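# Hang the duct tape roll on a wall peg

## Task

Pick up the duct tape roll from the cart's upper tray and put it over the shaft of a wall peg that faces the supply shelving, so the peg's end pokes out through the roll's hole. Then release it and back the robot away. The robot must not topple or be left leaning, and the roll must stay on the peg without the robot supporting it.

## Robot and tools

ROBOT. A Hello Robot Stretch 4 with one arm: an omni-wheel base, a mast carrying a lift, a telescoping arm that reaches straight out ahead, a wrist with yaw, pitch and roll, and a two-finger gripper. It stands about 1.6 m tall, and the edge of its base lies within 0.23 m of the base origin.

FRAMES. The base frame sits on the floor below the base centre: x ahead, y to the left, z up. hand_pose is reported in this frame and marks a point between the open fingertips; the printed value may be somewhat off. When all wrist joints are 0, the hand axes line up with the base axes. The odometry frame is the base frame as it was when the scene began.

CAMERAS. head_camera looks forward and down from the top of the mast, so turn the base to aim it. head_left_camera and head_right_camera are fisheye cameras beside it that look down more steeply and show the base and arm. wrist_camera sits behind the fingers and looks along them, with the fingertips near the bottom of its image.

execute_actions. Its argument "actions" is a list holding either one action or none. An empty list simply returns the state and images. "cameras" chooses which images come back: a list of names from head_camera, head_left_camera, head_right_camera, wrist_camera, or "all". If it is omitted or null you get all of them, [] gives none, and an unknown name rejects the whole call. The "pictures" line lists the images in order.

An action contains "base", "joints" or both. It may also carry "pace" and "contact_limits". As an alternative, the action can be {"end_of_arm": "enable_torque"} on its own.
- "base" holds exactly one relative command, measured from where the base last reported itself. translate_m drives straight in metres, with forward positive, range -2 to 2. strafe_m moves sideways in metres, with left positive, range -2 to 2. rotate_rad turns in place in radians, with counter-clockwise positive, range -3.2 to 3.2.
- "joints" maps joint names to absolute targets, not offsets. lift_m is 0 to 1.2 m. arm_m is the extension, 0 to 0.55 m. wrist_yaw_rad is -1.134 to 4.276: 0 points ahead, positive turns left, about 3.14 is folded back, and above 3.4 the arm may block it. wrist_pitch_rad is -1.117 to 4.259: 0 is level and 1.57 points down. wrist_roll_rad is -1.117 to 4.259: at 0 both fingers are at the same height, and positive rolls clockwise as seen from behind the gripper. gripper_m is the fingertip gap in metres, -0.038 to 0.141, where values below 0 press the fingers together. The done tolerances are 0.004 for lift, arm and gripper, 0.02 for yaw and roll, and 0.05 for pitch. A joint target outside its range is clipped, and the result reports the clipping. Any other value out of range, or an unknown key, rejects the call and nothing moves.
- "pace" is one of "slow", "default", "fast" or "max". For the base these give 0.1, 0.3, 0.4 and 0.6 m/s, and 1, 2, 3 and 4 rad/s. With the lift above 0.2 the base speed is capped further, down to 0.3 m/s and 1 rad/s at a lift of 1.2.
- "contact_limits" accepts only arm_m, from 0 (gentlest) to 0.75, with 0.5 as the default. It sets how hard the arm may push before it halts.
All motions in an action start together, and no action runs longer than 15 s. A joint or the base that you leave out may still be moving toward an earlier target.

wait: seconds from 0 to 10. It commands nothing and returns the state and images. zoom_image: camera plus region [x0, y0, x1, y1] in pixels from the top-left corner of that camera's latest full image, at most 504 by 504. read_manual: returns only the licence texts. finished_scene: give the scene number. It ends the scene for good and reports whether the task succeeded, so the roll must already be resting on the peg by itself.

RESULTS. joint_positions lists the current joint values. base_odometry counts wheel turns, so slipping shows up as travel, and heading runs from -3.142 to 3.142. If turned_by_wheels and turned_by_imu differ by more than about 0.1 rad, the base hit something or slipped. base_tilt is in degrees, with forward and right positive. lidar_m gives 12 distances in 30-degree sectors, counter-clockwise from straight ahead (4th is left, 7th behind, 10th right). "-" means nothing was seen or the object is closer than 0.25 m. The lidar misses clear objects and thin legs. wrist_depth_mm is a 7x7 grid of depths in mm, ordered from the top left.

Status values:
- done: the motion finished.
- off_target: the joint or base stopped short and may still be pushing.
- contact_stop_at_<key>: the motion met resistance, and that part may go slack.
- limit_stop_at_tilt: the robot leans more than 6 degrees.
- limit_stop_at_own_body: self-collision. This can happen with the gripper tilted up and rolled.
- torque_fault: a wrist or gripper motor has gone limp and needs enable_torque.
A stop cancels the remaining calls in that reply. on_its_own lists what was not commanded; "held at" gives a target, not a position. motor_effort is a percentage, with the peak in brackets. These readings are noisy and biased. An effort at rest outside its normal band suggests a load or contact. Neither gripper_m nor done proves that you are holding something; check the camera images, and at targets of 0 or more a change in gripper effort.

GRIPPING. To grasp, command a gap smaller than the object. Closing harder pulls the object toward the wrist. Fingertips pressed down onto a surface can catch, so raise the lift to free them. To unfold the wrist at the start, send lift_m 0.4 together with wrist_yaw_rad 0.

AVOID. Dropping, slamming or shoving objects. Driving or turning with more than 1 kg held and the arm extended beyond 0.2, especially at fast paces. Steady high pushes or pulls, which can tip the robot. Leaving the robot tilted. Objects may occasionally be nudged by outside forces. The robot keeps its last command while you think.

Each tool is called as name([rows], argument=value, ...), one row to a line, values as JSON.

## Session

I'll start by looking at the current state and camera images.

execute_actions(actions=[])

Scene clock: 0.00 s.
base_odometry: x=+0.000 y=+0.000 heading=+0.000 (m, m, rad; odometry frame)
turned_by_wheels: +0.000 (rad since the last result)
turned_by_imu: +0.000 (rad since the last result)
base_tilt: forward=+0.4 right=+0.5 (deg)
lidar_m: 1.53 1.83 1.83 1.81 1.84 2.05 1.50 1.52 1.83 2.41 2.46 2.19
base_status: not commanded
joint_positions: lift_m=+0.193 arm_m=-0.001 wrist_yaw_rad=+3.192 wrist_pitch_rad=+0.003 wrist_roll_rad=-0.001 gripper_m=+0.057
joint_status: not commanded
motor_effort: lift_m=+19 arm_m=+0 wrist_yaw_rad=-1 wrist_pitch_rad=-6 wrist_roll_rad=-3 gripper_m=-3 wheel_0=+0 wheel_1=+0 wheel_2=+0 (%)
hand_pose: x=-0.1230 y=+0.0726 z=+0.3707 quat_wxyz=(-0.025, -0.001, -0.001, +1.000) (m; base frame)
wrist_depth_mm: - 133 1983 - - - - / - 118 142 1921 - - - / - 118 148 1983 - - - / 123 131 199 1921 - - - / 221 1708 1576 1983 - - - / 1182 1397 195 1576 199 1430 1464 / 917 866 976 554 931 960 976
pictures: head_camera, head_left_camera, head_right_camera, wrist_camera
Images, in order (width x height): head_camera 420x560, head_left_camera 420x672, head_right_camera 420x672, wrist_camera 616x392.

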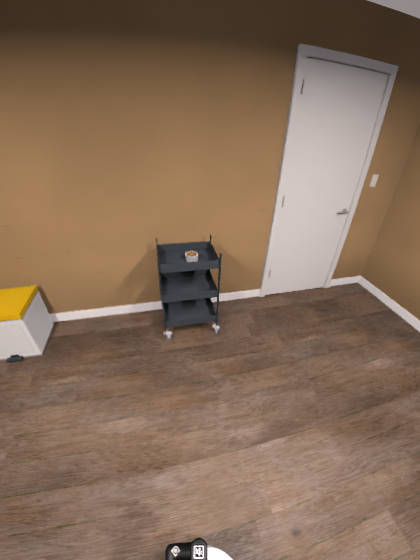

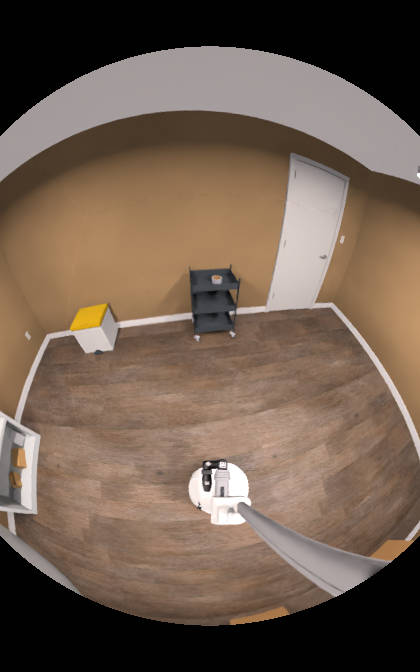

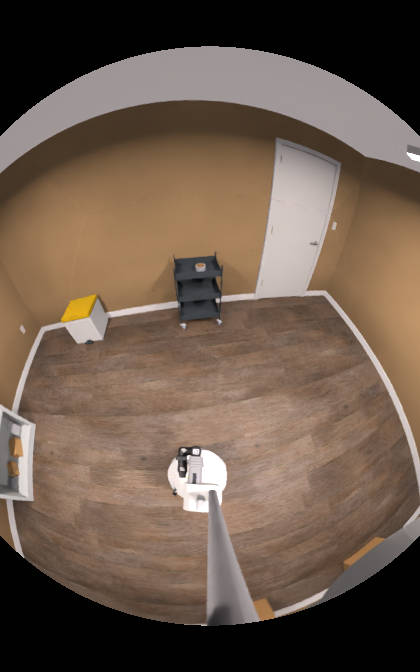

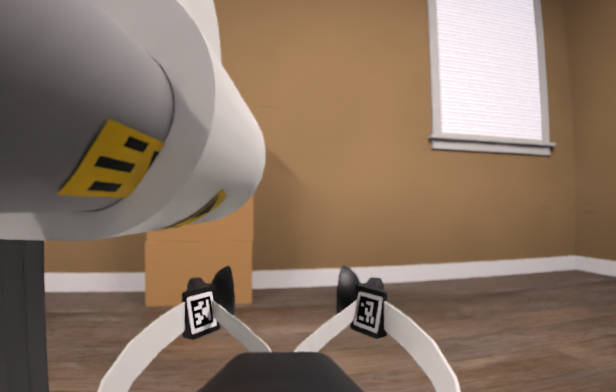

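zoom_image(camera="head_camera", region=[130, 210, 250, 350])

zoom_image(camera="head_left_camera", region=[0, 380, 120, 560])

Region (130, 210, 250, 350) of head_camera's 420x560 image, scaled by 3.600, with more detail than that image has; it fills the left 432 columns of this view, and the rest is white.

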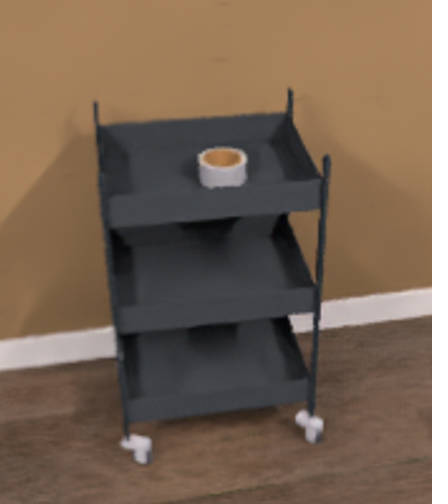

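Region (0, 380, 120, 560) of head_left_camera's 420x672 image, scaled by 2.800, with more detail than that image has.

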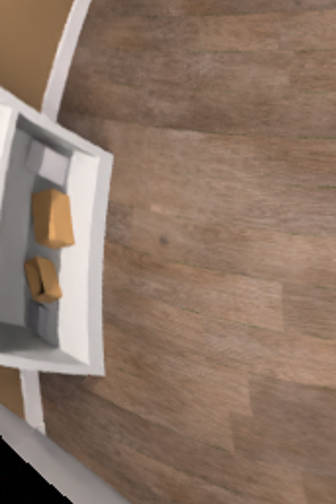

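execute_actions([
  {"base": {"rotate_rad": -1.57}, "joints": {"lift_m": 0.6, "wrist_yaw_rad": 0}, "pace": "fast"},
])

Scene clock: 6.63 s.
base_odometry: x=+0.000 y=+0.000 heading=-1.570 (m, m, rad; odometry frame)
turned_by_wheels: -1.570 (rad since the last result)
turned_by_imu: -1.573 (rad since the last result)
base_tilt: forward=+0.6 right=+0.4 (deg)
lidar_m: 2.34 2.46 2.22 1.52 1.85 1.84 1.83 1.86 2.07 1.49 1.52 1.85
base_status: done
joint_positions: lift_m=+0.600 arm_m=-0.001 wrist_yaw_rad=+0.001 wrist_pitch_rad=+0.003 wrist_roll_rad=-0.001 gripper_m=+0.057
joint_status: all done
motor_effort: lift_m=+22(24) arm_m=+0(0) wrist_yaw_rad=-2(8) wrist_pitch_rad=-6(6) wrist_roll_rad=+0(0) gripper_m=-1(3) wheel_0=+0(4) wheel_1=-1(10) wheel_2=+0(8) (%)
hand_pose: x=+0.4581 y=-0.0873 z=+0.7772 quat_wxyz=(+1.000, -0.001, +0.001, +0.000) (m; base frame)
wrist_depth_mm: 1983 - - - - - 1808 / 1921 - - - - - 1756 / 1921 - - - - - 1756 / 1983 - - - - - 1661 / 1921 - - - - - 1430 / 1921 - 195 - 198 - 1464 / 1863 1708 1808 1008 1808 1863 1499
pictures: head_camera, head_left_camera, head_right_camera, wrist_camera
Images, in order (width x height): head_camera 420x560, head_left_camera 420x672, head_right_camera 420x672, wrist_camera 616x392.

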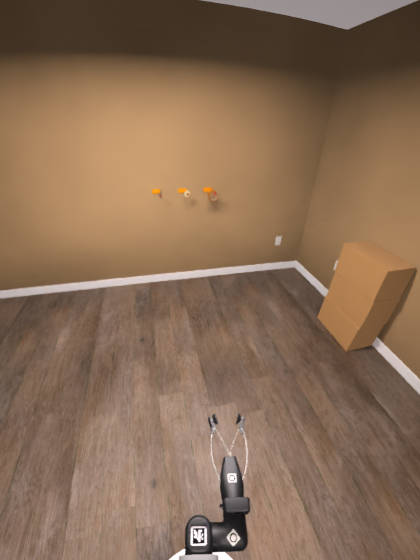

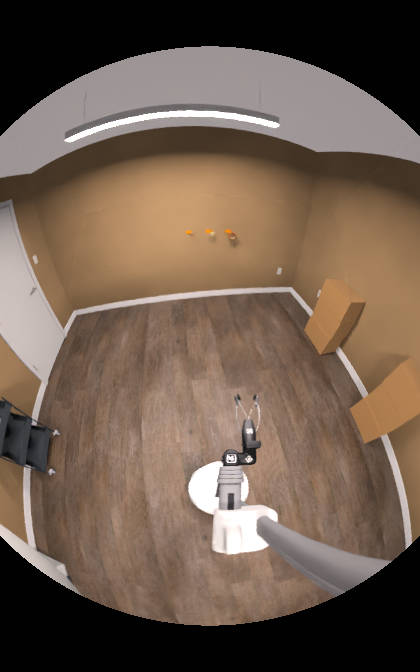

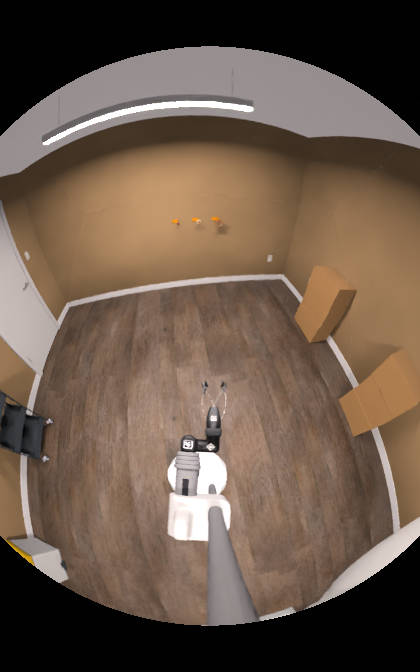

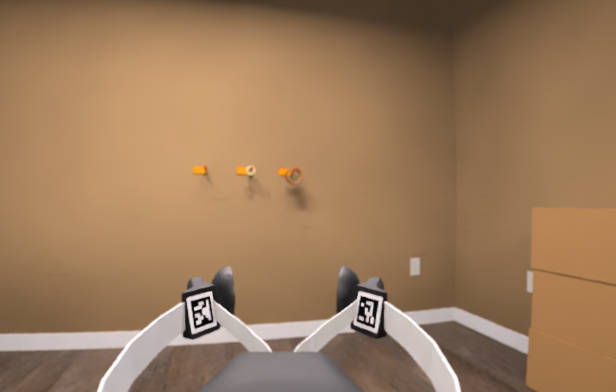

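zoom_image(camera="wrist_camera", region=[170, 130, 330, 230])

zoom_image(camera="head_camera", region=[130, 160, 250, 230])

Region (170, 130, 330, 230) of wrist_camera's 616x392 image, scaled by 3.150; it fills the top 315 rows of this view, and the rest is white.

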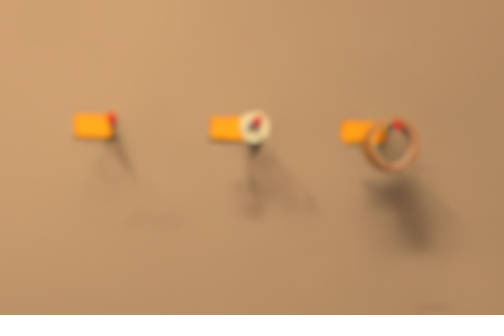

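Region (130, 160, 250, 230) of head_camera's 420x560 image, scaled by 4.200, with more detail than that image has; it fills the top 294 rows of this view, and the rest is white.

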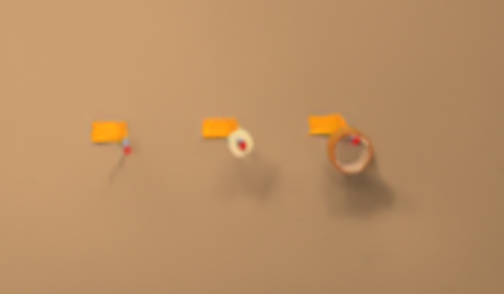

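execute_actions([
  {"base": {"rotate_rad": 1.76}, "pace": "fast"},
], cameras=["head_camera", "wrist_camera"])

Scene clock: 58.47 s.
base_odometry: x=+0.000 y=+0.000 heading=+0.190 (m, m, rad; odometry frame)
turned_by_wheels: +1.760 (rad since the last result)
turned_by_imu: +1.769 (rad since the last result)
base_tilt: forward=+0.5 right=+0.2 (deg)
lidar_m: 1.53 1.81 2.42 1.83 1.91 1.88 1.48 1.83 2.12 2.39 2.54 1.61
base_status: done
joint_positions: lift_m=+0.600 arm_m=-0.001 wrist_yaw_rad=+0.000 wrist_pitch_rad=+0.003 wrist_roll_rad=-0.001 gripper_m=+0.057
joint_status: not commanded
motor_effort: lift_m=+21(22) arm_m=+0(0) wrist_yaw_rad=-2(2) wrist_pitch_rad=-5(6) wrist_roll_rad=-1(1) gripper_m=-2(2) wheel_0=+0(4) wheel_1=+0(7) wheel_2=+1(9) (%)
hand_pose: x=+0.4581 y=-0.0873 z=+0.7773 quat_wxyz=(+1.000, -0.001, +0.001, +0.000) (m; base frame)
wrist_depth_mm: 1661 1618 1708 1756 1808 1808 1808 / 1618 1661 1708 1708 1708 1756 1808 / 1661 1708 1661 1708 1708 1708 1863 / 1618 1618 1661 1708 1808 1756 1808 / 1618 1708 1661 1618 1756 1708 1708 / 1661 1661 195 1308 200 1808 1756 / 1618 1618 1708 878 1537 1756 1756
pictures: head_camera, wrist_camera
Images, in order (width x height): head_camera 420x560, wrist_camera 616x392.

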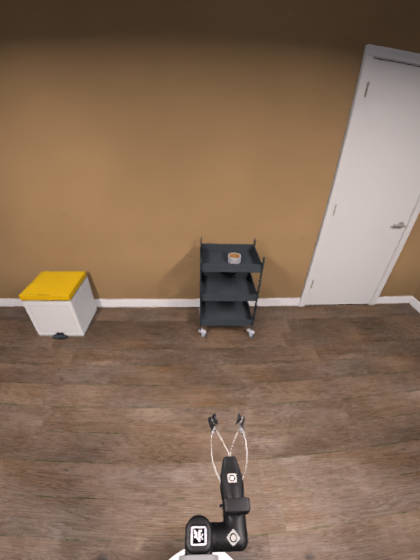

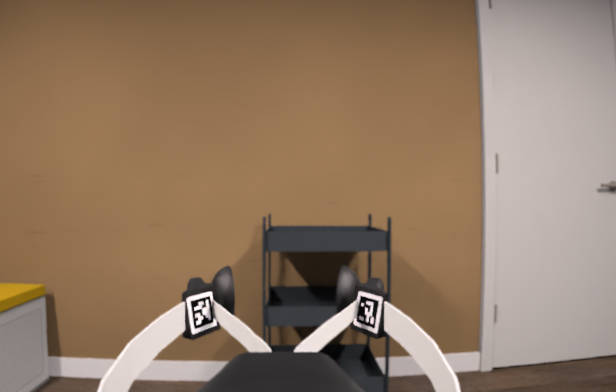

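execute_actions([
  {"base": {"translate_m": 1.15}, "joints": {"lift_m": 0.98, "wrist_pitch_rad": 1.3, "gripper_m": 0.141}, "pace": "fast"},
])

Scene clock: 78.87 s.
base_odometry: x=+1.129 y=+0.217 heading=+0.190 (m, m, rad; odometry frame)
turned_by_wheels: +0.000 (rad since the last result)
turned_by_imu: +0.004 (rad since the last result)
base_tilt: forward=+0.4 right=+0.4 (deg)
lidar_m: 0.37 0.84 1.08 1.38 2.00 3.09 2.66 2.86 2.55 2.43 0.56 0.40
base_status: done
joint_positions: lift_m=+0.980 arm_m=-0.001 wrist_yaw_rad=+0.000 wrist_pitch_rad=+1.301 wrist_roll_rad=-0.001 gripper_m=+0.141
joint_status: all done
motor_effort: lift_m=+22(29) arm_m=+0(0) wrist_yaw_rad=-1(2) wrist_pitch_rad=-1(2) wrist_roll_rad=+2(0) gripper_m=+0(1) wheel_0=-2(7) wheel_1=-1(8) wheel_2=+1(10) (%)
hand_pose: x=+0.2466 y=-0.0874 z=+0.8799 quat_wxyz=(+0.796, -0.001, +0.605, +0.000) (m; base frame)
wrist_depth_mm: 759 768 732 535 535 559 768 / 917 946 878 508 508 521 504 / 1138 1160 488 488 496 500 480 / 1138 1138 1118 732 741 750 1160 / 1060 1098 1078 1078 1098 1138 1138 / 1008 191 1042 1060 213 1060 1098 / 976 991 809 144 1042 1042 1042
pictures: head_camera, head_left_camera, head_right_camera, wrist_camera
Images, in order (width x height): head_camera 420x560, head_left_camera 420x672, head_right_camera 420x672, wrist_camera 616x392.

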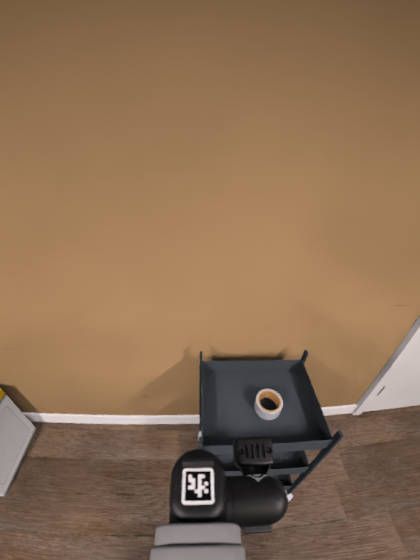

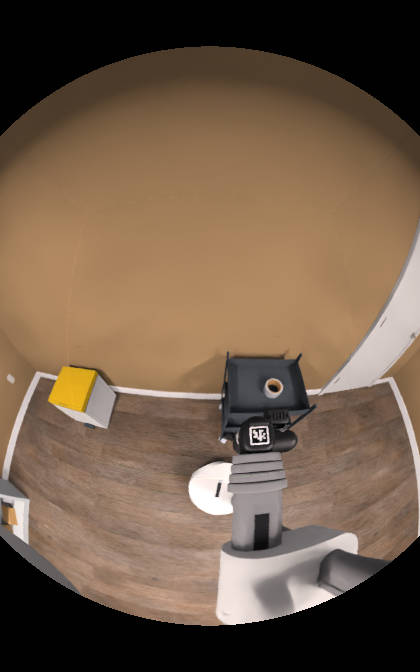

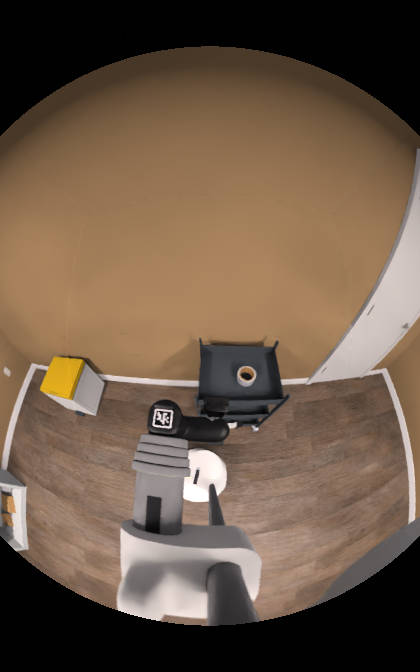

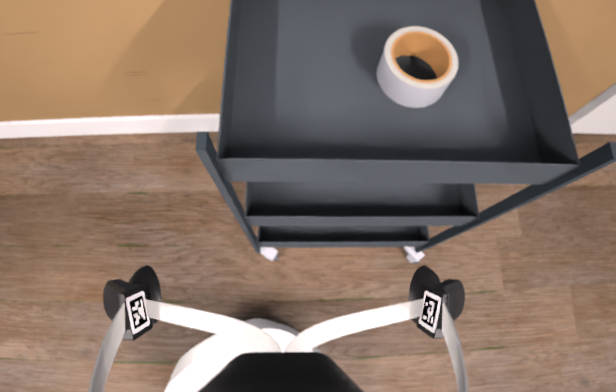

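execute_actions([
  {"base": {"strafe_m": -0.15}, "joints": {"arm_m": 0.33, "wrist_pitch_rad": 1.57}, "pace": "default"},
], cameras=["head_camera", "wrist_camera"])

Scene clock: 94.53 s.
base_odometry: x=+1.158 y=+0.070 heading=+0.190 (m, m, rad; odometry frame)
turned_by_wheels: +0.000 (rad since the last result)
turned_by_imu: +0.003 (rad since the last result)
base_tilt: forward=+0.5 right=+0.3 (deg)
lidar_m: 0.37 0.39 1.16 1.43 2.14 3.10 2.66 2.82 2.41 2.28 1.18 0.42
base_status: done
joint_positions: lift_m=+0.980 arm_m=+0.329 wrist_yaw_rad=+0.000 wrist_pitch_rad=+1.570 wrist_roll_rad=-0.001 gripper_m=+0.141
joint_status: all done
motor_effort: lift_m=+22(22) arm_m=+8(7) wrist_yaw_rad=-1(0) wrist_pitch_rad=+1(1) wrist_roll_rad=-1(3) gripper_m=+0(0) wheel_0=-1(12) wheel_1=+0(9) wheel_2=+1(1) (%)
hand_pose: x=+0.4998 y=-0.0874 z=+0.8694 quat_wxyz=(+0.707, -0.001, +0.707, +0.001) (m; base frame)
wrist_depth_mm: 421 430 442 449 504 496 559 / 603 421 418 430 436 439 778 / 960 418 424 427 436 436 1118 / 1060 418 424 424 436 436 1118 / 1060 415 424 424 433 433 1118 / 1042 191 421 427 212 397 1118 / 373 377 387 144 404 377 1118
pictures: head_camera, wrist_camera
Images, in order (width x height): head_camera 420x560, wrist_camera 616x392.

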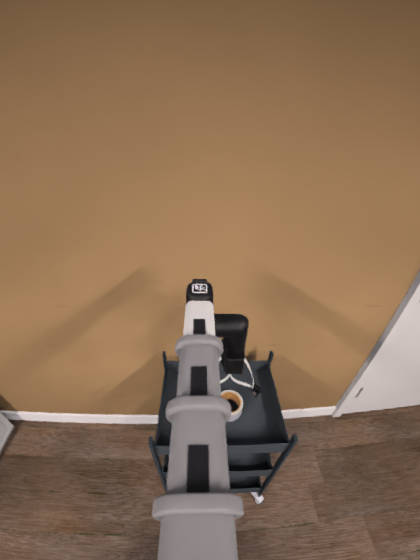

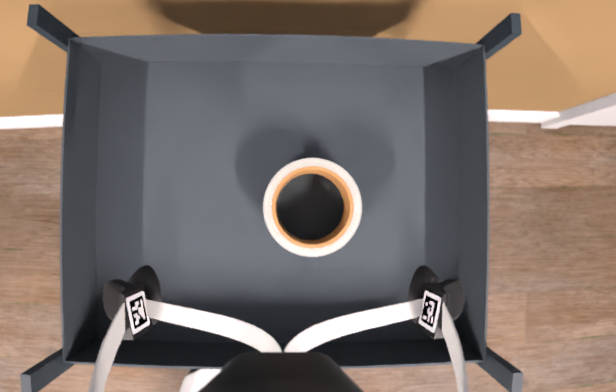

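execute_actions([
  {"base": {"strafe_m": -0.02}, "joints": {"arm_m": 0.355, "lift_m": 0.86}, "pace": "default"},
], cameras=["head_camera", "wrist_camera"])

Scene clock: 110.87 s.
base_odometry: x=+1.162 y=+0.050 heading=+0.190 (m, m, rad; odometry frame)
turned_by_wheels: +0.000 (rad since the last result)
turned_by_imu: +0.002 (rad since the last result)
base_tilt: forward=+0.5 right=+0.2 (deg)
lidar_m: 0.37 0.37 1.11 1.43 2.15 3.09 2.67 2.80 2.38 2.27 1.17 0.40
base_status: done
joint_positions: lift_m=+0.860 arm_m=+0.354 wrist_yaw_rad=+0.000 wrist_pitch_rad=+1.570 wrist_roll_rad=-0.001 gripper_m=+0.141
joint_status: all done
motor_effort: lift_m=+14(19) arm_m=+8(9) wrist_yaw_rad=-1(1) wrist_pitch_rad=+1(1) wrist_roll_rad=-4(1) gripper_m=-1(1) wheel_0=-1(10) wheel_1=+2(9) wheel_2=+1(1) (%)
hand_pose: x=+0.5248 y=-0.0874 z=+0.7501 quat_wxyz=(+0.707, -0.001, +0.707, +0.001) (m; base frame)
wrist_depth_mm: 296 294 298 301 297 283 469 / 301 301 306 309 312 314 621 / 298 303 306 310 314 317 960 / 298 301 304 306 312 314 991 / 300 300 301 307 310 314 991 / 297 191 303 262 211 294 621 / 296 297 300 144 306 306 991
pictures: head_camera, wrist_camera
Images, in order (width x height): head_camera 420x560, wrist_camera 616x392.

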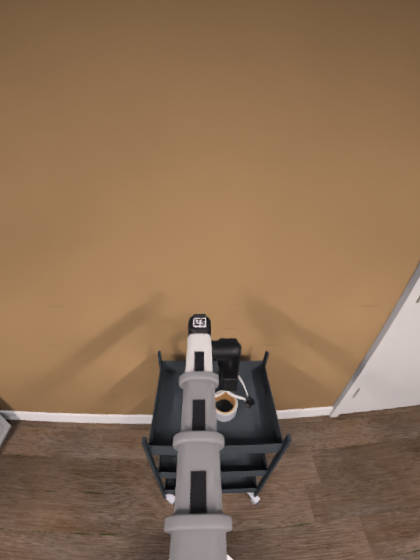

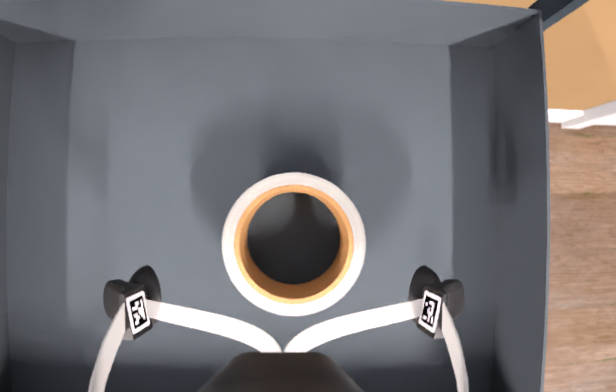

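execute_actions([
  {"base": {"strafe_m": -0.005}, "joints": {"arm_m": 0.38, "lift_m": 0.812}, "pace": "slow"},
], cameras=["head_camera", "wrist_camera"])

Scene clock: 133.20 s.
base_odometry: x=+1.162 y=+0.045 heading=+0.190 (m, m, rad; odometry frame)
turned_by_wheels: +0.000 (rad since the last result)
turned_by_imu: +0.002 (rad since the last result)
base_tilt: forward=+0.6 right=+0.3 (deg)
lidar_m: 0.36 0.40 1.12 1.42 2.14 3.09 2.66 2.82 2.36 2.26 1.17 0.40
base_status: done
joint_positions: lift_m=+0.812 arm_m=+0.379 wrist_yaw_rad=+0.000 wrist_pitch_rad=+1.570 wrist_roll_rad=-0.001 gripper_m=+0.141
joint_status: all done
motor_effort: lift_m=+14(11) arm_m=+8(7) wrist_yaw_rad=-1(1) wrist_pitch_rad=+0(1) wrist_roll_rad=-3(0) gripper_m=+2(1) wheel_0=+3(4) wheel_1=-3(5) wheel_2=+0(0) (%)
hand_pose: x=+0.5497 y=-0.0874 z=+0.7021 quat_wxyz=(+0.707, -0.001, +0.707, +0.001) (m; base frame)
wrist_depth_mm: 243 240 246 247 245 238 226 / 253 256 258 260 265 267 238 / 252 254 259 259 262 268 241 / 251 253 257 262 263 266 242 / 252 251 256 257 262 265 240 / 251 191 239 257 211 263 239 / 249 252 252 144 259 263 -
pictures: head_camera, wrist_camera
Images, in order (width x height): head_camera 420x560, wrist_camera 616x392.

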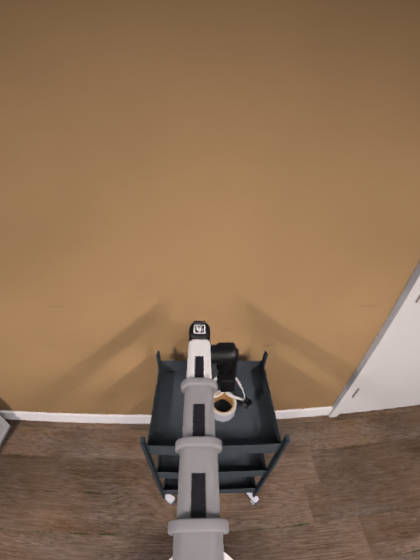

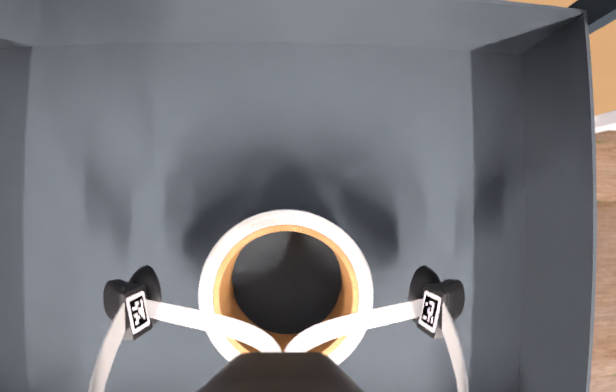

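execute_actions([
  {"joints": {"lift_m": 0.807, "gripper_m": 0.04}, "pace": "default"},
], cameras=["head_camera", "wrist_camera"])

Scene clock: 145.07 s.
base_odometry: x=+1.162 y=+0.045 heading=+0.190 (m, m, rad; odometry frame)
turned_by_wheels: +0.000 (rad since the last result)
turned_by_imu: +0.002 (rad since the last result)
base_tilt: forward=+0.4 right=+0.4 (deg)
lidar_m: 0.36 0.40 1.13 1.42 2.16 3.09 2.67 2.82 2.36 2.24 1.19 0.41
base_status: not commanded
joint_positions: lift_m=+0.807 arm_m=+0.379 wrist_yaw_rad=+0.000 wrist_pitch_rad=+1.570 wrist_roll_rad=-0.001 gripper_m=+0.040
joint_status: all done
motor_effort: lift_m=+15(10) arm_m=+8(8) wrist_yaw_rad=-1(1) wrist_pitch_rad=+1(1) wrist_roll_rad=-1(0) gripper_m=-20(23) wheel_0=+3(3) wheel_1=-3(3) wheel_2=+0(0) (%)
hand_pose: x=+0.5497 y=-0.0874 z=+0.6970 quat_wxyz=(+0.707, -0.001, +0.707, +0.001) (m; base frame)
wrist_depth_mm: 243 243 247 247 246 238 226 / 248 250 253 256 258 262 239 / 249 250 253 255 259 260 241 / 247 249 251 255 257 259 242 / 245 249 251 253 257 258 240 / 246 176 209 252 189 259 237 / 244 246 202 161 255 257 -
pictures: head_camera, wrist_camera
Images, in order (width x height): head_camera 420x560, wrist_camera 616x392.

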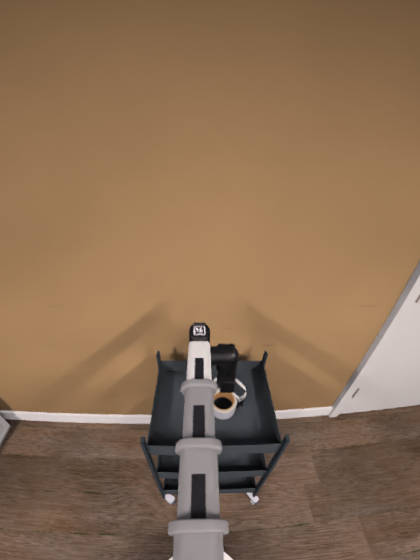

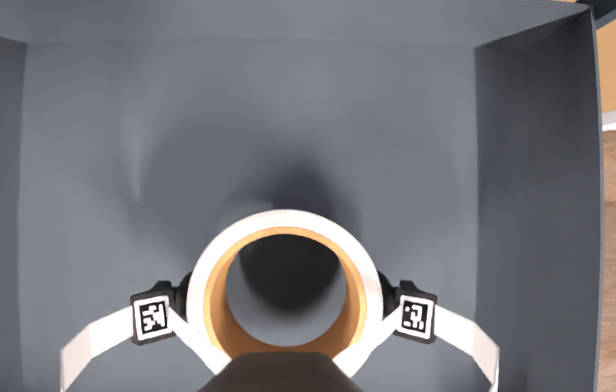

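execute_actions([
  {"joints": {"lift_m": 0.95}, "pace": "default"},
], cameras=["head_camera", "wrist_camera"])

Scene clock: 151.10 s.
base_odometry: x=+1.162 y=+0.045 heading=+0.190 (m, m, rad; odometry frame)
turned_by_wheels: +0.000 (rad since the last result)
turned_by_imu: +0.002 (rad since the last result)
base_tilt: forward=+0.4 right=+0.5 (deg)
lidar_m: 0.37 0.40 1.14 1.42 2.15 3.07 2.67 2.81 2.36 2.25 1.19 0.39
base_status: not commanded
joint_positions: lift_m=+0.950 arm_m=+0.379 wrist_yaw_rad=+0.000 wrist_pitch_rad=+1.570 wrist_roll_rad=-0.001 gripper_m=+0.040
joint_status: all done
motor_effort: lift_m=+23(23) arm_m=+8(8) wrist_yaw_rad=+0(1) wrist_pitch_rad=+1(1) wrist_roll_rad=-1(2) gripper_m=-18(21) wheel_0=+3(3) wheel_1=-3(3) wheel_2=+0(0) (%)
hand_pose: x=+0.5497 y=-0.0874 z=+0.8393 quat_wxyz=(+0.707, -0.001, +0.707, +0.001) (m; base frame)
wrist_depth_mm: 424 427 442 449 449 433 449 / 379 387 397 397 402 535 634 / 375 389 394 397 404 891 1098 / 373 387 392 397 404 1078 1098 / 377 387 392 394 402 1078 1078 / 373 176 208 394 188 1060 1078 / 336 382 204 161 394 397 1078
pictures: head_camera, wrist_camera
Images, in order (width x height): head_camera 420x560, wrist_camera 616x392.

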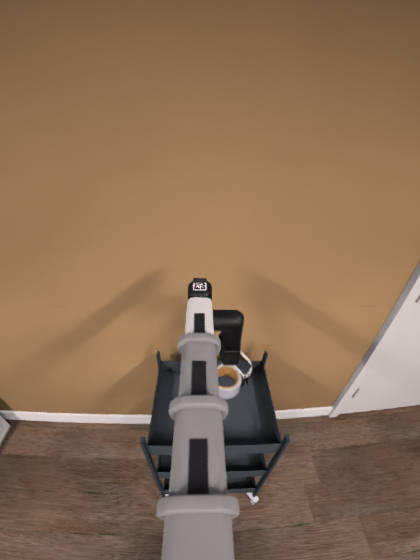

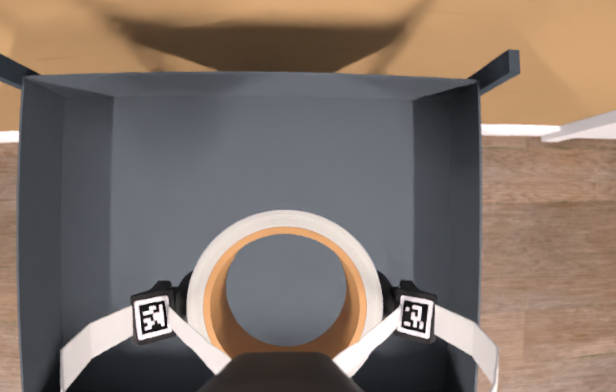

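execute_actions([
  {"joints": {"arm_m": 0.0, "lift_m": 0.97}, "pace": "fast"},
], cameras=["wrist_camera"])

execute_actions([
  {"base": {"rotate_rad": -2.263}, "joints": {"wrist_pitch_rad": 0.0}, "pace": "default"},
], cameras=["head_camera", "wrist_camera"])

Scene clock: 175.83 s.
base_odometry: x=+1.162 y=+0.045 heading=+0.190 (m, m, rad; odometry frame)
turned_by_wheels: +0.000 (rad since the last result)
turned_by_imu: +0.002 (rad since the last result)
base_tilt: forward=+0.5 right=+0.4 (deg)
lidar_m: 0.37 0.41 1.15 1.42 2.15 3.10 2.65 2.81 2.35 2.25 1.17 0.40
base_status: not commanded
joint_positions: lift_m=+0.970 arm_m=+0.001 wrist_yaw_rad=+0.000 wrist_pitch_rad=+1.570 wrist_roll_rad=-0.001 gripper_m=+0.040
joint_status: all done
motor_effort: lift_m=+23(24) arm_m=-8(8) wrist_yaw_rad=+0(2) wrist_pitch_rad=+0(2) wrist_roll_rad=+0(3) gripper_m=-19(19) wheel_0=+3(3) wheel_1=-3(3) wheel_2=+0(0) (%)
hand_pose: x=+0.1724 y=-0.0874 z=+0.8594 quat_wxyz=(+0.707, +0.000, +0.707, +0.000) (m; base frame)
wrist_depth_mm: 357 402 404 410 407 394 1138 / 1042 668 676 691 691 1118 1138 / 1042 1060 1078 1060 1078 1118 1138 / 1042 1060 1060 1098 1118 1138 1118 / 1042 1042 842 866 1060 1098 1098 / 1042 177 209 866 189 1098 1118 / 1042 1042 204 161 1060 1098 1098
pictures: wrist_camera
Images, in order (width x height): wrist_camera 616x392.

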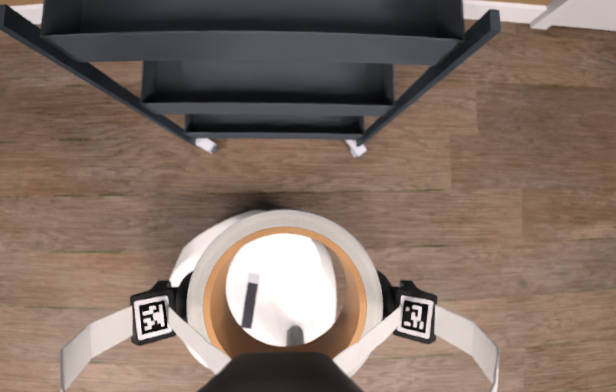

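Scene clock: 178.47 s.
base_odometry: x=+1.162 y=+0.045 heading=-2.073 (m, m, rad; odometry frame)
turned_by_wheels: -2.263 (rad since the last result)
turned_by_imu: -2.270 (rad since the last result)
base_tilt: forward=+0.5 right=+0.4 (deg)
lidar_m: 2.51 2.25 1.42 0.44 0.38 0.38 0.98 1.26 2.16 2.48 2.66 2.80
base_status: done
joint_positions: lift_m=+0.970 arm_m=+0.001 wrist_yaw_rad=+0.000 wrist_pitch_rad=+0.004 wrist_roll_rad=-0.001 gripper_m=+0.040
joint_status: all done
motor_effort: lift_m=+22(22) arm_m=-7(7) wrist_yaw_rad=+0(2) wrist_pitch_rad=-11(14) wrist_roll_rad=-1(0) gripper_m=-17(18) wheel_0=+2(3) wheel_1=+2(9) wheel_2=+1(7) (%)
hand_pose: x=+0.4607 y=-0.0875 z=+1.1467 quat_wxyz=(+1.000, -0.001, +0.002, +0.000) (m; base frame)
wrist_depth_mm: 1808 - - - - - - / 1756 - - - - - - / 1756 - - - - - - / 1756 - - - - - - / 1661 - - - - - - / 1756 177 208 - 189 - - / 1661 - 203 162 - - -
pictures: head_camera, wrist_camera
Images, in order (width x height): head_camera 420x560, wrist_camera 616x392.

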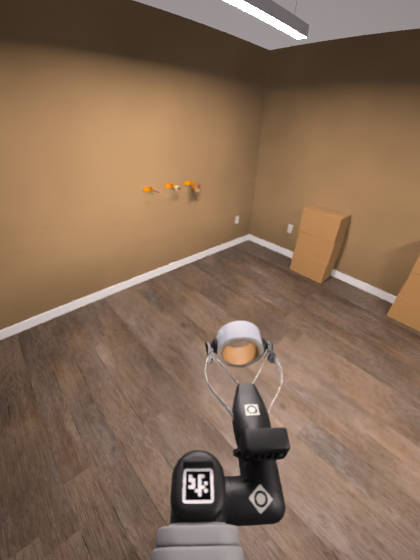

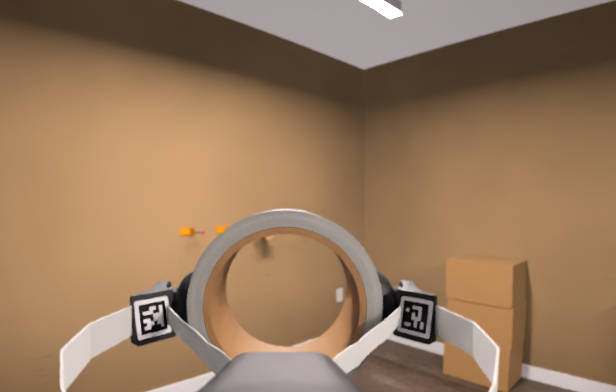

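execute_actions([
  {"base": {"translate_m": 1.78}, "joints": {"lift_m": 0.8}, "pace": "fast"},
], cameras=["head_camera", "wrist_camera"])

execute_actions([
  {"base": {"rotate_rad": 0.693}, "pace": "default"},
])

Scene clock: 187.87 s.
base_odometry: x=+0.307 y=-1.515 heading=-2.072 (m, m, rad; odometry frame)
turned_by_wheels: +0.000 (rad since the last result)
turned_by_imu: +0.005 (rad since the last result)
base_tilt: forward=+0.4 right=+0.4 (deg)
lidar_m: 0.96 0.74 0.88 1.12 1.94 1.96 1.88 3.37 3.23 1.97 1.48 1.61
base_status: done
joint_positions: lift_m=+0.800 arm_m=+0.001 wrist_yaw_rad=+0.000 wrist_pitch_rad=+0.004 wrist_roll_rad=-0.001 gripper_m=+0.040
joint_status: all done
motor_effort: lift_m=+16(23) arm_m=-7(7) wrist_yaw_rad=+0(0) wrist_pitch_rad=-11(11) wrist_roll_rad=-1(2) gripper_m=-19(19) wheel_0=-1(0) wheel_1=+1(8) wheel_2=+1(11) (%)
hand_pose: x=+0.4607 y=-0.0875 z=+0.9772 quat_wxyz=(+1.000, -0.001, +0.002, +0.000) (m; base frame)
wrist_depth_mm: 627 723 891 1060 1397 1499 1336 / 640 723 878 1078 1397 1430 1336 / 647 741 891 1078 1366 1537 1308 / 634 741 854 1060 1397 1537 1308 / 647 741 798 1025 1397 1576 1308 / 640 177 209 1060 189 1499 1281 / 609 715 204 160 1366 1430 1281
pictures: head_camera, wrist_camera
Images, in order (width x height): head_camera 420x560, wrist_camera 616x392.

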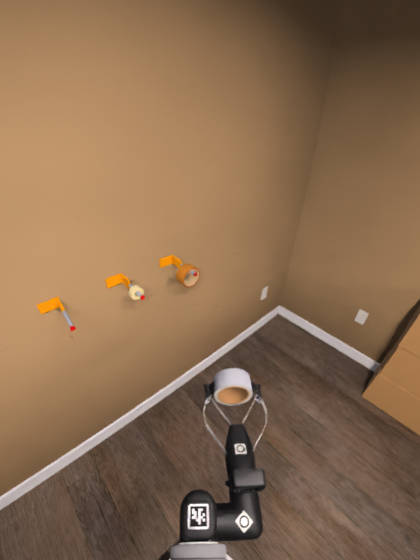

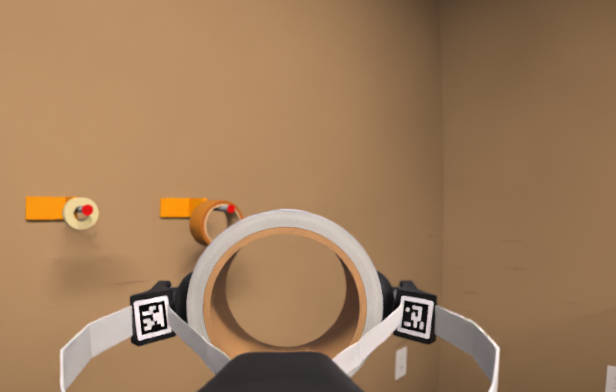

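Scene clock: 189.33 s.
base_odometry: x=+0.307 y=-1.515 heading=-1.380 (m, m, rad; odometry frame)
turned_by_wheels: +0.693 (rad since the last result)
turned_by_imu: +0.696 (rad since the last result)
base_tilt: forward=+0.4 right=+0.3 (deg)
lidar_m: 0.82 0.94 1.27 1.91 1.89 2.21 3.97 2.17 1.54 1.50 1.31 0.83
base_status: done
joint_positions: lift_m=+0.800 arm_m=+0.001 wrist_yaw_rad=+0.000 wrist_pitch_rad=+0.004 wrist_roll_rad=-0.001 gripper_m=+0.040
joint_status: not commanded
motor_effort: lift_m=+16(15) arm_m=-7(7) wrist_yaw_rad=-1(0) wrist_pitch_rad=-11(11) wrist_roll_rad=-1(2) gripper_m=-18(19) wheel_0=-1(4) wheel_1=+1(9) wheel_2=-1(7) (%)
hand_pose: x=+0.4607 y=-0.0874 z=+0.9773 quat_wxyz=(+1.000, -0.001, +0.002, +0.000) (m; base frame)
wrist_depth_mm: 634 654 661 683 691 699 707 / 640 661 661 668 683 691 707 / 640 640 661 676 683 691 707 / 640 654 647 668 676 699 699 / 634 640 668 661 676 676 699 / 640 177 210 661 188 683 699 / 627 640 204 161 683 691 707
pictures: head_camera, head_left_camera, head_right_camera, wrist_camera
Images, in order (width x height): head_camera 420x560, head_left_camera 420x672, head_right_camera 420x672, wrist_camera 616x392.

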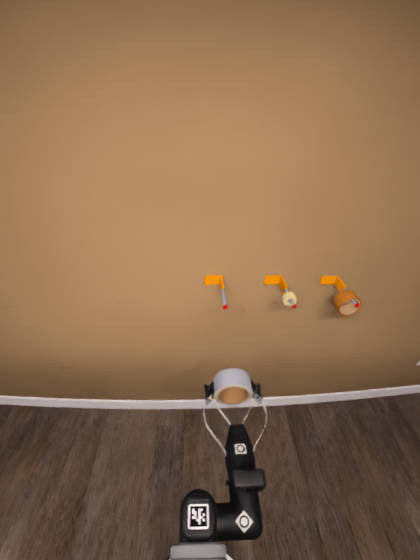

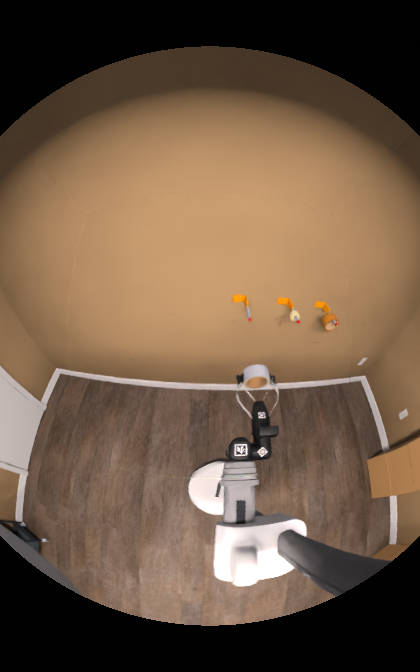

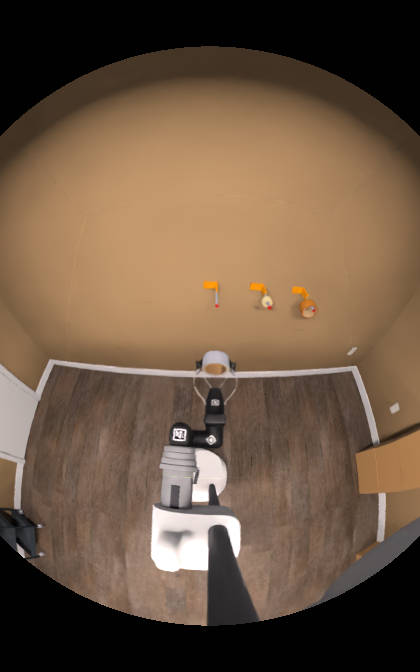

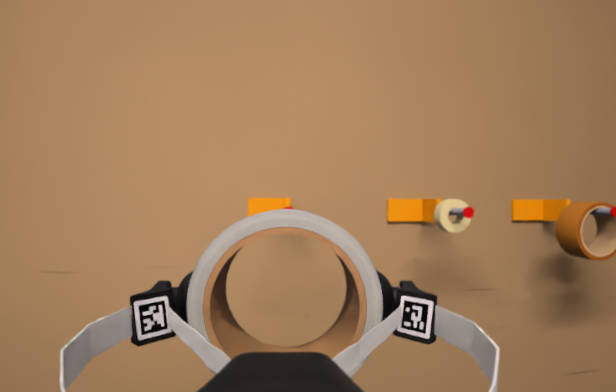

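zoom_image(camera="head_camera", region=[180, 250, 380, 420])

zoom_image(camera="wrist_camera", region=[220, 160, 616, 280])

Region (180, 250, 380, 420) of head_camera's 420x560 image, scaled by 2.520, with more detail than that image has; it fills the top 428 rows of this view, and the rest is white.

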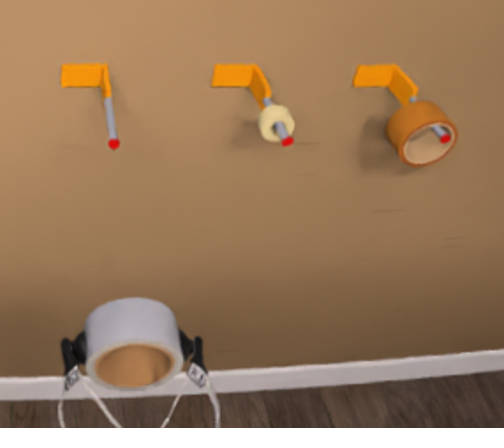

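Region (220, 160, 616, 280) of wrist_camera's 616x392 image, scaled by 1.273; it fills the top 153 rows of this view, and the rest is white.

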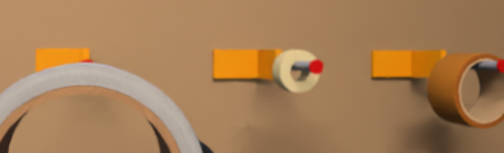

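zoom_image(camera="wrist_camera", region=[230, 180, 350, 250])

zoom_image(camera="wrist_camera", region=[376, 180, 616, 270])

Region (230, 180, 350, 250) of wrist_camera's 616x392 image, scaled by 4.200; it fills the top 294 rows of this view, and the rest is white.

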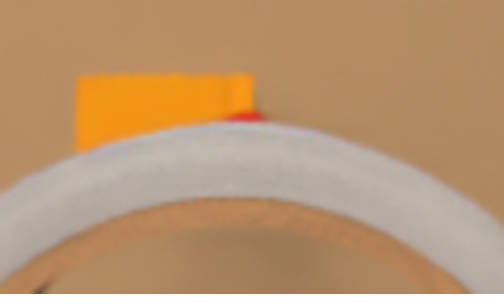

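Region (376, 180, 616, 270) of wrist_camera's 616x392 image, scaled by 2.100; it fills the top 189 rows of this view, and the rest is white.

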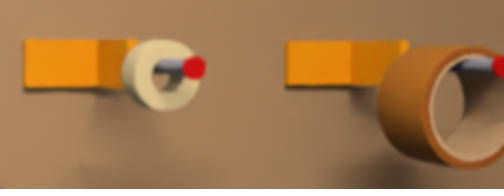

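execute_actions([
  {"joints": {"lift_m": 0.818, "arm_m": 0.17}, "pace": "default"},
], cameras=["head_camera", "wrist_camera"])

Scene clock: 232.63 s.
base_odometry: x=+0.307 y=-1.515 heading=-1.380 (m, m, rad; odometry frame)
turned_by_wheels: +0.000 (rad since the last result)
turned_by_imu: +0.002 (rad since the last result)
base_tilt: forward=+0.6 right=+0.3 (deg)
lidar_m: 0.78 0.93 1.28 1.92 1.89 2.17 4.00 2.19 1.55 1.49 1.31 0.83
base_status: not commanded
joint_positions: lift_m=+0.818 arm_m=+0.169 wrist_yaw_rad=+0.000 wrist_pitch_rad=+0.004 wrist_roll_rad=-0.001 gripper_m=+0.040
joint_status: all done
motor_effort: lift_m=+23(23) arm_m=+8(7) wrist_yaw_rad=-1(0) wrist_pitch_rad=-10(11) wrist_roll_rad=-3(0) gripper_m=-19(17) wheel_0=-1(1) wheel_1=+1(1) wheel_2=-1(1) (%)
hand_pose: x=+0.6280 y=-0.0874 z=+0.9947 quat_wxyz=(+1.000, -0.001, +0.002, +0.000) (m; base frame)
wrist_depth_mm: 484 488 496 508 512 521 530 / 480 492 496 500 508 521 525 / 480 488 496 508 512 517 530 / 480 488 500 508 512 517 525 / 480 488 488 496 508 517 525 / 477 177 210 500 187 521 530 / 473 484 204 161 508 512 530
pictures: head_camera, wrist_camera
Images, in order (width x height): head_camera 420x560, wrist_camera 616x392.

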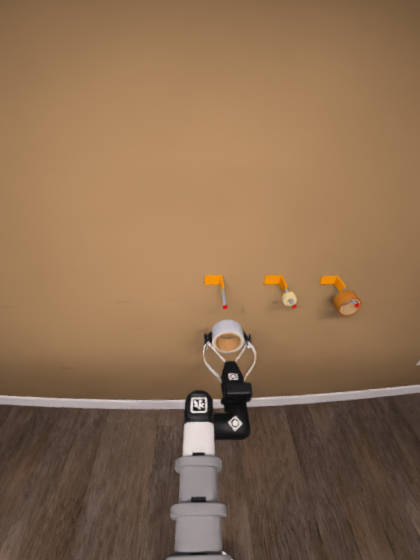

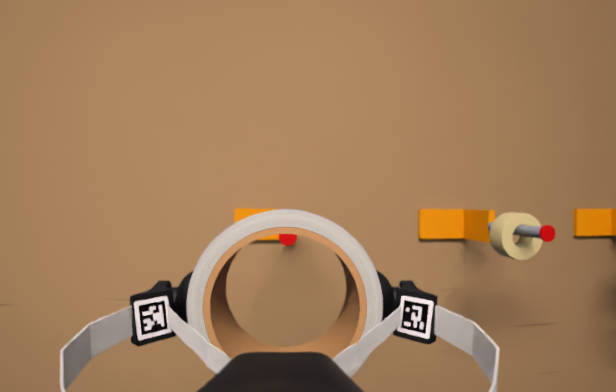

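zoom_image(camera="wrist_camera", region=[200, 190, 380, 300])

zoom_image(camera="wrist_camera", region=[400, 190, 616, 280])

Region (200, 190, 380, 300) of wrist_camera's 616x392 image, scaled by 2.800.

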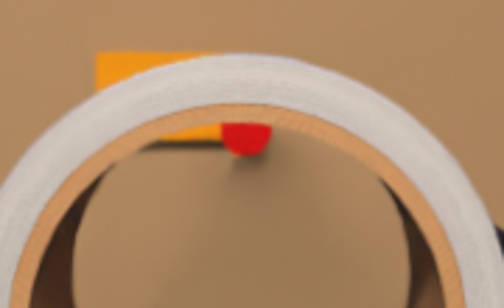

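Region (400, 190, 616, 280) of wrist_camera's 616x392 image, scaled by 2.333; it fills the top 210 rows of this view, and the rest is white.

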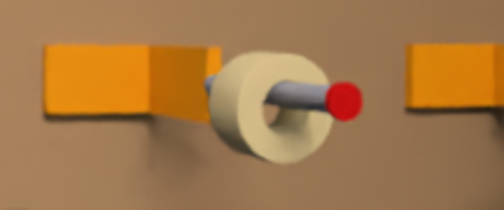

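execute_actions([
  {"joints": {"arm_m": 0.29}, "pace": "slow", "contact_limits": {"arm_m": 0.3}},
], cameras=["head_camera", "wrist_camera"])

Scene clock: 252.77 s.
base_odometry: x=+0.307 y=-1.515 heading=-1.380 (m, m, rad; odometry frame)
turned_by_wheels: +0.000 (rad since the last result)
turned_by_imu: +0.002 (rad since the last result)
base_tilt: forward=+0.7 right=+0.4 (deg)
lidar_m: 0.84 0.94 1.28 1.93 1.88 2.15 3.99 2.17 1.55 1.49 1.30 0.81
base_status: not commanded
joint_positions: lift_m=+0.818 arm_m=+0.289 wrist_yaw_rad=+0.000 wrist_pitch_rad=+0.004 wrist_roll_rad=-0.001 gripper_m=+0.040
joint_status: all done
motor_effort: lift_m=+23(23) arm_m=+8(8) wrist_yaw_rad=-1(1) wrist_pitch_rad=-10(11) wrist_roll_rad=-2(3) gripper_m=-19(20) wheel_0=-1(1) wheel_1=+1(1) wheel_2=-1(2) (%)
contact_limits: arm_m 0.3
hand_pose: x=+0.7480 y=-0.0874 z=+0.9947 quat_wxyz=(+1.000, -0.001, +0.002, +0.000) (m; base frame)
wrist_depth_mm: 368 373 377 387 392 397 402 / 368 370 377 384 389 397 402 / 364 373 377 382 387 397 402 / 364 370 375 382 392 394 399 / 366 370 373 370 387 389 377 / 364 177 209 377 188 394 399 / 362 368 203 162 389 392 399
pictures: head_camera, wrist_camera
Images, in order (width x height): head_camera 420x560, wrist_camera 616x392.

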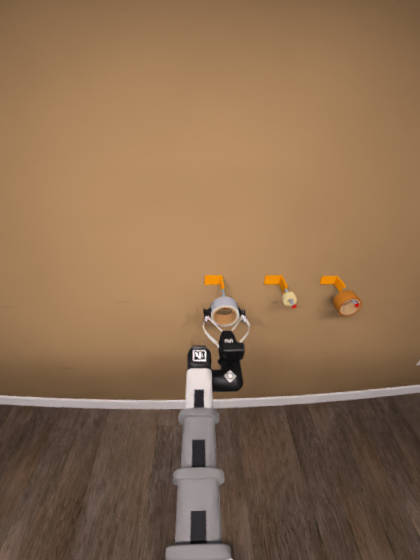

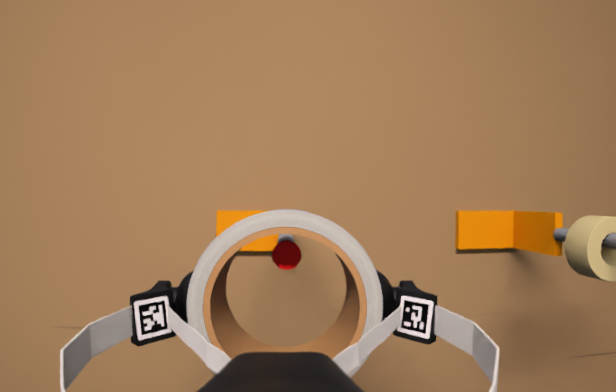

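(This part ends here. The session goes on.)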